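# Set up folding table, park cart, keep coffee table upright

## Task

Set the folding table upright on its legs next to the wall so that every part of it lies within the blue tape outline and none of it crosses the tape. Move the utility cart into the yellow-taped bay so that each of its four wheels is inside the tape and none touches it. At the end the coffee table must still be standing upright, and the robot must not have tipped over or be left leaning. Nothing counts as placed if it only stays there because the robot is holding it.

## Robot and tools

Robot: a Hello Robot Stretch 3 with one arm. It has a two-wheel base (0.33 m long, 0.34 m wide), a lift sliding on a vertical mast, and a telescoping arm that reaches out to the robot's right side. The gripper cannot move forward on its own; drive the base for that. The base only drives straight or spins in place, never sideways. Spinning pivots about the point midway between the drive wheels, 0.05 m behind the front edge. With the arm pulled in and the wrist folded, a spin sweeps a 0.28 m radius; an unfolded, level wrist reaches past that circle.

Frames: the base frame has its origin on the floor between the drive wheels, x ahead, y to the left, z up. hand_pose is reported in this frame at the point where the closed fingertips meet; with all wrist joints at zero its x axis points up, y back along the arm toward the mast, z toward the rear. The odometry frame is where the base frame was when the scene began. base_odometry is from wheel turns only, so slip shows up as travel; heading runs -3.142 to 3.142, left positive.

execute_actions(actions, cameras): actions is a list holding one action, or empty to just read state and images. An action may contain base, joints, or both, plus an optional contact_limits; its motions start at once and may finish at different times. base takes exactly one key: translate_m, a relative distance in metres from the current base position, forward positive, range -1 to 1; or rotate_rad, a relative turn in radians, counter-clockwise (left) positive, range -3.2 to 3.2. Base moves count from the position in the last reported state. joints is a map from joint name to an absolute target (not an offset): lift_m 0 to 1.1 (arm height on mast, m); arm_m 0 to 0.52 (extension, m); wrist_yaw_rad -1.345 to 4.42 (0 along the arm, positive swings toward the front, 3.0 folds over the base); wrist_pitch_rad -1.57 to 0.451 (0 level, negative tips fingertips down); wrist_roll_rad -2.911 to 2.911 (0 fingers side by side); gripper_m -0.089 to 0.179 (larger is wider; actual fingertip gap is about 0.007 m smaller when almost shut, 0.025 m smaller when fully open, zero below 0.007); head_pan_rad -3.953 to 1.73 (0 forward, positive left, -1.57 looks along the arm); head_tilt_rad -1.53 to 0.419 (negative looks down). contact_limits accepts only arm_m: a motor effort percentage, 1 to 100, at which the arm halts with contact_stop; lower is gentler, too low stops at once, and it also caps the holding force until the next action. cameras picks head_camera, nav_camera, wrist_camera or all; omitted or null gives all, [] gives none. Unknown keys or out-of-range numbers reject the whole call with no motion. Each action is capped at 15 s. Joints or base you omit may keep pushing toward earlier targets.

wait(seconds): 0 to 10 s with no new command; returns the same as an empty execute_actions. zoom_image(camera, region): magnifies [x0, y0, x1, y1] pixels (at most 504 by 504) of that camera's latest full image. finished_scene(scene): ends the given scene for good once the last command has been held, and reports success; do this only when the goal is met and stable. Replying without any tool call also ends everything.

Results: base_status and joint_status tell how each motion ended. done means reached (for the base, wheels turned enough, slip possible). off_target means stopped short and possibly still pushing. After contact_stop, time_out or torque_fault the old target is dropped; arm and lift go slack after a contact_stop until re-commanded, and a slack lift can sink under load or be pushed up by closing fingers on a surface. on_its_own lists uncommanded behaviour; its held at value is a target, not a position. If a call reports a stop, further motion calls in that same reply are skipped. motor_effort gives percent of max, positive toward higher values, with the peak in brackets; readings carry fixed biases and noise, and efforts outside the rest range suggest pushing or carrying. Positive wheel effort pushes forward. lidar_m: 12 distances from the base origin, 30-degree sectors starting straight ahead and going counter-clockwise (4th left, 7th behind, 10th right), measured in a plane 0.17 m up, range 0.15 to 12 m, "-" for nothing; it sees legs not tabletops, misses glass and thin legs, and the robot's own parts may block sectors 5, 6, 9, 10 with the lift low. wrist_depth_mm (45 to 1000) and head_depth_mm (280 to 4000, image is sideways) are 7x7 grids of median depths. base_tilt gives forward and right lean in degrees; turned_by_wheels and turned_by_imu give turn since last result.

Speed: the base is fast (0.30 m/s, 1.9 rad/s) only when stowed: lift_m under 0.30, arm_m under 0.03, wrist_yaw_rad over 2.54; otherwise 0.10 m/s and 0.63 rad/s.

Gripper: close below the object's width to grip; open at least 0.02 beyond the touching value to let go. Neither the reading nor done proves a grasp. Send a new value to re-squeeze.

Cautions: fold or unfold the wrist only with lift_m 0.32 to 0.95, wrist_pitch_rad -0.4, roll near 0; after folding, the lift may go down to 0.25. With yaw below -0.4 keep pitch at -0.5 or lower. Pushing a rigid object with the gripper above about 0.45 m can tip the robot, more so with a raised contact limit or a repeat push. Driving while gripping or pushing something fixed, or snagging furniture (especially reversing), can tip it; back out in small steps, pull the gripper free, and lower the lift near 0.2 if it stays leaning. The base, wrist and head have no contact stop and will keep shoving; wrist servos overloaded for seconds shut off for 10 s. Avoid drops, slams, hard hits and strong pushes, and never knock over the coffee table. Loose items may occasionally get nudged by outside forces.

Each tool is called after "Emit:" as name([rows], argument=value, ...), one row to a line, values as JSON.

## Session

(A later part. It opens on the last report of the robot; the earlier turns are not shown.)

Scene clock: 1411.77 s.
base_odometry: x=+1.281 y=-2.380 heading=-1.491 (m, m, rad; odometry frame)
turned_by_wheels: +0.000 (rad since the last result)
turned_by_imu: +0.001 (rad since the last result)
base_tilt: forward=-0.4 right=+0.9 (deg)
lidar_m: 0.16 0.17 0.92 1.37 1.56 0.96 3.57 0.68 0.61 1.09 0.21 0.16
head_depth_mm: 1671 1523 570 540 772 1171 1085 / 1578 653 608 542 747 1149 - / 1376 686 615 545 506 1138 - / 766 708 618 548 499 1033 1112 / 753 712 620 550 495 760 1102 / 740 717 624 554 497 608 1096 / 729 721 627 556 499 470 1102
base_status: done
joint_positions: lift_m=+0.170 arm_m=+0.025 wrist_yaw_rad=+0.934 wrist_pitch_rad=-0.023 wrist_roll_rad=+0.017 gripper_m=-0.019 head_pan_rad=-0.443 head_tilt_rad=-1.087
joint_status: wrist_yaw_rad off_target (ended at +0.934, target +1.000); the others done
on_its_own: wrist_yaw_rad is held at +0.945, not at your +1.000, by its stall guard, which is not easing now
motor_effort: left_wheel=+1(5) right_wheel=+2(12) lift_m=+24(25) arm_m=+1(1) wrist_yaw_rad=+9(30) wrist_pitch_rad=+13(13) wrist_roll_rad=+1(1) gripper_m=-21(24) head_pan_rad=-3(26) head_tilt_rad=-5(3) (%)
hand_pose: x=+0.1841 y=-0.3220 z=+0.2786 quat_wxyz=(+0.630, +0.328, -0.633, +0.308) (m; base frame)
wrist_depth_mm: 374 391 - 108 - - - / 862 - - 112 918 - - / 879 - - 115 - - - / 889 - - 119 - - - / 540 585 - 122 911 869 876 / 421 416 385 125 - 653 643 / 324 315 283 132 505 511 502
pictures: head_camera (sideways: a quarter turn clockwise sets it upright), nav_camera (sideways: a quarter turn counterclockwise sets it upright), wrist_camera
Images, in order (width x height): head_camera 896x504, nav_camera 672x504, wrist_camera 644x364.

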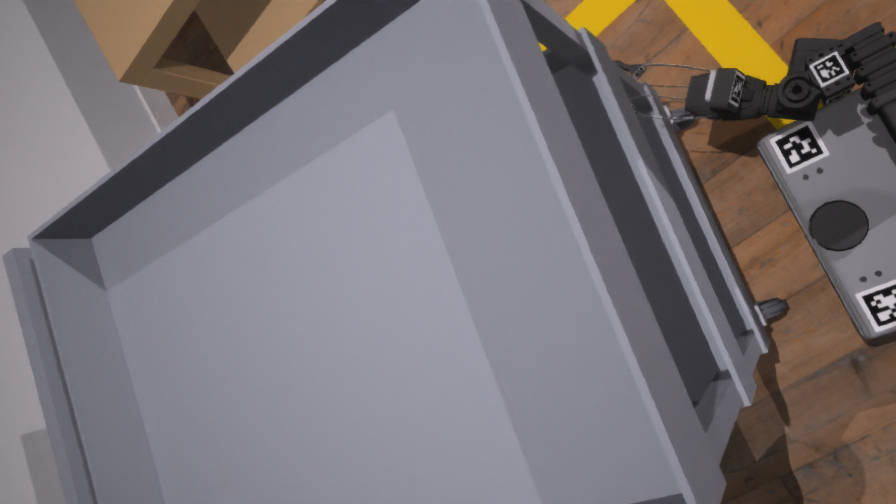

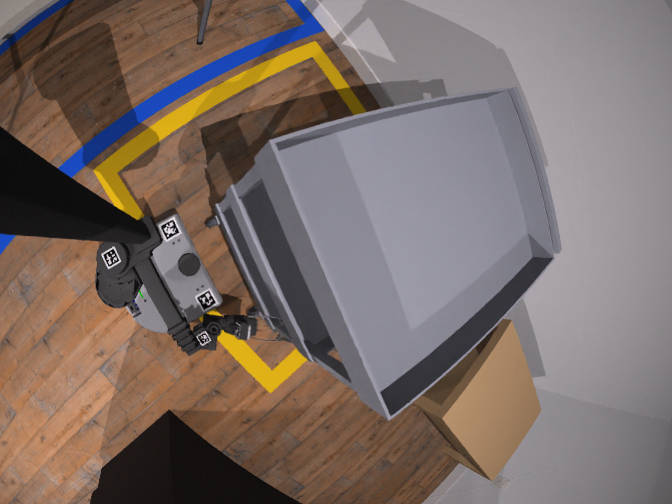

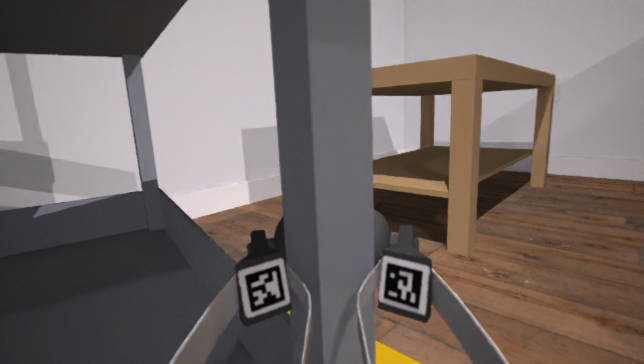

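Emit:
execute_actions([
  {"joints":{"gripper_m":0.1}},
], cameras=[])

Emit:
execute_actions([
  {"base":{"translate_m":-0.15},"joints":{"wrist_yaw_rad":1.0}},
], cameras=[])

Emit:
execute_actions([
  {"joints":{"arm_m":0.08,"lift_m":0.02,"wrist_yaw_rad":1.05,"gripper_m":0.03}},
])

Scene clock: 1471.63 s.
base_odometry: x=+1.281 y=-2.380 heading=-1.491 (m, m, rad; odometry frame)
turned_by_wheels: +0.000 (rad since the last result)
turned_by_imu: +0.001 (rad since the last result)
base_tilt: forward=-0.3 right=+1.0 (deg)
lidar_m: 0.16 0.17 0.92 1.37 1.56 0.95 3.56 0.68 0.60 1.09 0.21 0.16
head_depth_mm: 1662 1527 570 541 762 1169 1086 / 1572 654 609 543 747 1149 - / 1380 685 615 545 505 1138 - / 767 707 616 549 498 1028 1113 / 752 713 621 551 494 759 1099 / 738 716 624 554 497 609 1095 / 724 719 628 555 499 471 1103
base_status: not commanded
joint_positions: lift_m=+0.170 arm_m=+0.025 wrist_yaw_rad=+0.942 wrist_pitch_rad=-0.023 wrist_roll_rad=+0.017 gripper_m=+0.100 head_pan_rad=-0.443 head_tilt_rad=-1.087
joint_status: all done
on_its_own: wrist_yaw_rad is held at +0.945, not at your +1.000, by its stall guard, which is not easing now
motor_effort: left_wheel=+1(2) right_wheel=+0(2) lift_m=+24(24) arm_m=+1(1) wrist_yaw_rad=+2(9) wrist_pitch_rad=+13(12) wrist_roll_rad=+1(1) gripper_m=+0(92) head_pan_rad=-3(3) head_tilt_rad=-5(5) (%)
hand_pose: x=+0.1853 y=-0.3203 z=+0.2786 quat_wxyz=(+0.629, +0.331, -0.631, +0.310) (m; base frame)
wrist_depth_mm: 376 385 - 109 - - - / 861 - - 111 911 - - / 873 - - 115 - - - / 876 - - 119 922 - - / 543 583 - 123 874 896 896 / 422 415 295 127 636 - 634 / 323 313 297 132 508 496 509
pictures: none
No camera images: the call's "cameras" was empty. Leave "cameras" out to get every camera's image.

Scene clock: 1474.33 s.
base_odometry: x=+1.269 y=-2.230 heading=-1.491 (m, m, rad; odometry frame)
turned_by_wheels: +0.000 (rad since the last result)
turned_by_imu: +0.001 (rad since the last result)
base_tilt: forward=-0.4 right=+1.0 (deg)
lidar_m: 0.31 0.32 1.00 1.53 0.86 1.86 3.42 0.72 0.52 0.75 0.41 0.31
head_depth_mm: 1388 1565 1504 1429 1288 1174 1087 / 1683 1488 591 838 1273 1193 - / 1584 679 614 882 1149 1176 - / 789 707 619 872 1063 1185 1113 / 824 711 621 570 852 1168 1103 / 808 716 625 545 840 1181 1092 / 800 720 628 556 832 1200 1100
base_status: done
joint_positions: lift_m=+0.170 arm_m=+0.025 wrist_yaw_rad=+0.997 wrist_pitch_rad=-0.023 wrist_roll_rad=+0.017 gripper_m=+0.100 head_pan_rad=-0.443 head_tilt_rad=-1.087
joint_status: all done
motor_effort: left_wheel=+2(3) right_wheel=-1(4) lift_m=+24(24) arm_m=+1(0) wrist_yaw_rad=+2(2) wrist_pitch_rad=+13(13) wrist_roll_rad=+1(1) gripper_m=+0(0) head_pan_rad=-3(3) head_tilt_rad=-5(5) (%)
hand_pose: x=+0.1933 y=-0.3086 z=+0.2786 quat_wxyz=(+0.620, +0.348, -0.622, +0.328) (m; base frame)
wrist_depth_mm: 373 387 231 - - - - / 946 - - - 903 - - / - - - - - - - / 946 754 258 - - - - / 619 601 366 975 898 - 874 / 421 419 257 690 669 - 641 / 320 230 252 531 521 497 501
pictures: none
No camera images: the call's "cameras" was empty. Leave "cameras" out to get every camera's image.

Scene clock: 1476.53 s.
base_odometry: x=+1.269 y=-2.230 heading=-1.491 (m, m, rad; odometry frame)
turned_by_wheels: +0.000 (rad since the last result)
turned_by_imu: +0.000 (rad since the last result)
base_tilt: forward=-0.3 right=+1.0 (deg)
lidar_m: 0.31 0.32 1.00 1.52 0.86 1.86 3.41 0.72 0.52 1.87 0.41 0.31
head_depth_mm: 1387 1567 1496 1433 1284 1175 1063 / 1695 1493 593 836 1276 1192 - / 1588 678 615 883 1150 1177 - / 789 707 618 870 1064 1185 1116 / 822 711 620 568 852 1171 1103 / 807 717 625 544 840 1173 1092 / 800 721 627 555 834 1199 1098
base_status: not commanded
joint_positions: lift_m=+0.020 arm_m=+0.080 wrist_yaw_rad=+1.048 wrist_pitch_rad=-0.023 wrist_roll_rad=+0.017 gripper_m=+0.030 head_pan_rad=-0.443 head_tilt_rad=-1.087
joint_status: all done
motor_effort: left_wheel=+2(2) right_wheel=-1(1) lift_m=+21(21) arm_m=+6(6) wrist_yaw_rad=+2(4) wrist_pitch_rad=+12(13) wrist_roll_rad=+1(1) gripper_m=-1(92) head_pan_rad=-3(3) head_tilt_rad=-5(5) (%)
hand_pose: x=+0.2000 y=-0.3523 z=+0.1288 quat_wxyz=(+0.611, +0.364, -0.613, +0.343) (m; base frame)
wrist_depth_mm: 957 654 - - 867 - - / 927 204 - - - - - / 183 198 - - - - - / 186 202 855 940 816 856 810 / 192 206 563 562 574 524 508 / 428 222 414 393 - 375 364 / 322 205 304 305 297 293 285
pictures: head_camera (sideways: a quarter turn clockwise sets it upright), nav_camera (sideways: a quarter turn counterclockwise sets it upright), wrist_camera
Images, in order (width x height): head_camera 896x504, nav_camera 672x504, wrist_camera 644x364.

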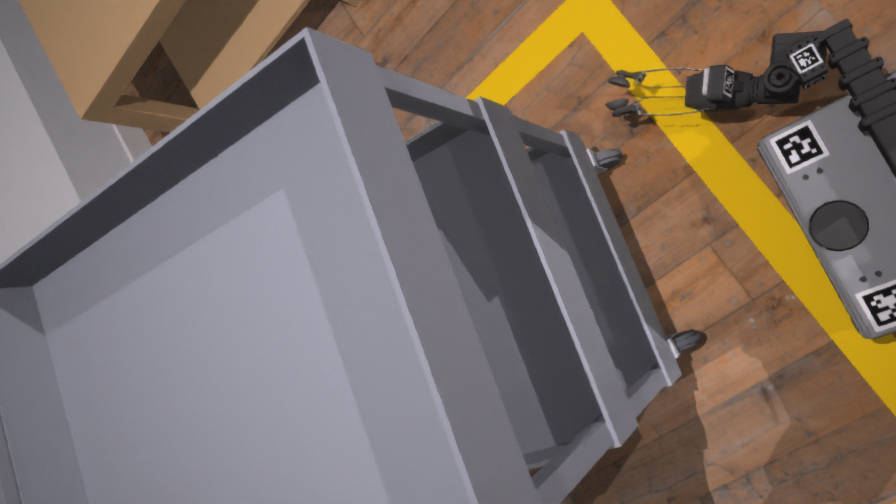

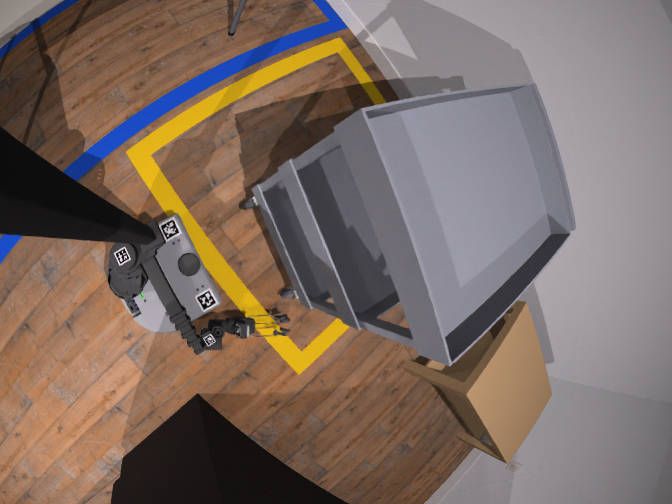

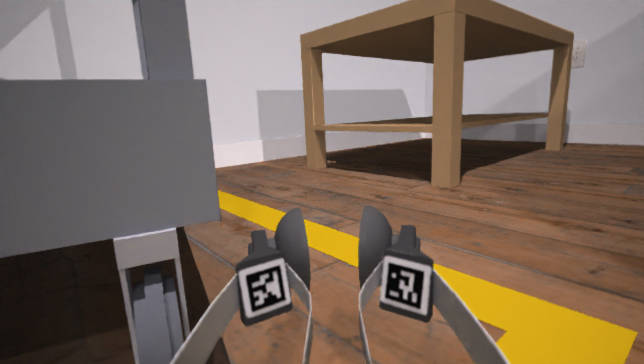

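Emit:
execute_actions([
  {"joints":{"arm_m":0.24,"wrist_yaw_rad":1.5}},
], cameras=["wrist_camera"])

Scene clock: 1490.90 s.
base_odometry: x=+1.269 y=-2.230 heading=-1.491 (m, m, rad; odometry frame)
turned_by_wheels: +0.000 (rad since the last result)
turned_by_imu: +0.001 (rad since the last result)
base_tilt: forward=-0.3 right=+0.9 (deg)
lidar_m: 0.31 0.32 1.00 1.52 0.86 1.86 3.42 0.72 0.52 0.75 0.41 0.31
head_depth_mm: 1386 1561 1495 1430 1285 1157 1089 / 1684 1494 592 837 1274 1173 1101 / 1592 678 614 883 1148 1177 - / 790 708 618 872 1068 1183 1115 / 823 712 621 569 852 1171 1101 / 807 714 624 544 842 1177 1092 / 799 720 628 556 836 1199 1099
base_status: not commanded
joint_positions: lift_m=+0.020 arm_m=+0.240 wrist_yaw_rad=+1.498 wrist_pitch_rad=-0.023 wrist_roll_rad=+0.017 gripper_m=+0.030 head_pan_rad=-0.443 head_tilt_rad=-1.087
joint_status: all done
motor_effort: left_wheel=+2(2) right_wheel=-1(1) lift_m=+21(21) arm_m=+6(5) wrist_yaw_rad=+2(1) wrist_pitch_rad=+13(13) wrist_roll_rad=+1(1) gripper_m=+0(0) head_pan_rad=-3(3) head_tilt_rad=-5(5) (%)
hand_pose: x=+0.2336 y=-0.4033 z=+0.1288 quat_wxyz=(+0.519, +0.492, -0.516, +0.471) (m; base frame)
wrist_depth_mm: - 200 - - - 907 739 / - 200 - - - - - / 201 202 313 - - - 611 / 208 209 305 939 879 846 616 / 519 212 573 559 574 524 502 / 425 225 422 388 - 373 365 / 321 204 302 300 295 293 288
pictures: wrist_camera
Images, in order (width x height): wrist_camera 644x364.

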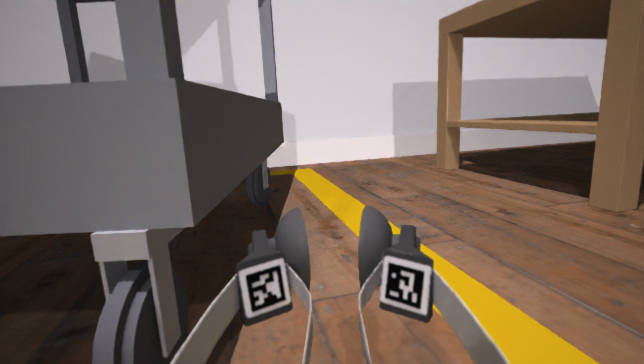

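Emit:
zoom_image(camera="wrist_camera", region=[222, 130, 382, 230])

Region (222, 130, 382, 230) of wrist_camera's 644x364 image, scaled by 3.150; it fills the top 315 rows of this view, and the rest is white.

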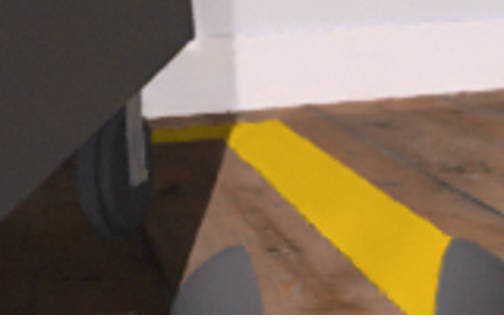

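Emit:
finished_scene(scene=2)

The scene is finished: the task was done.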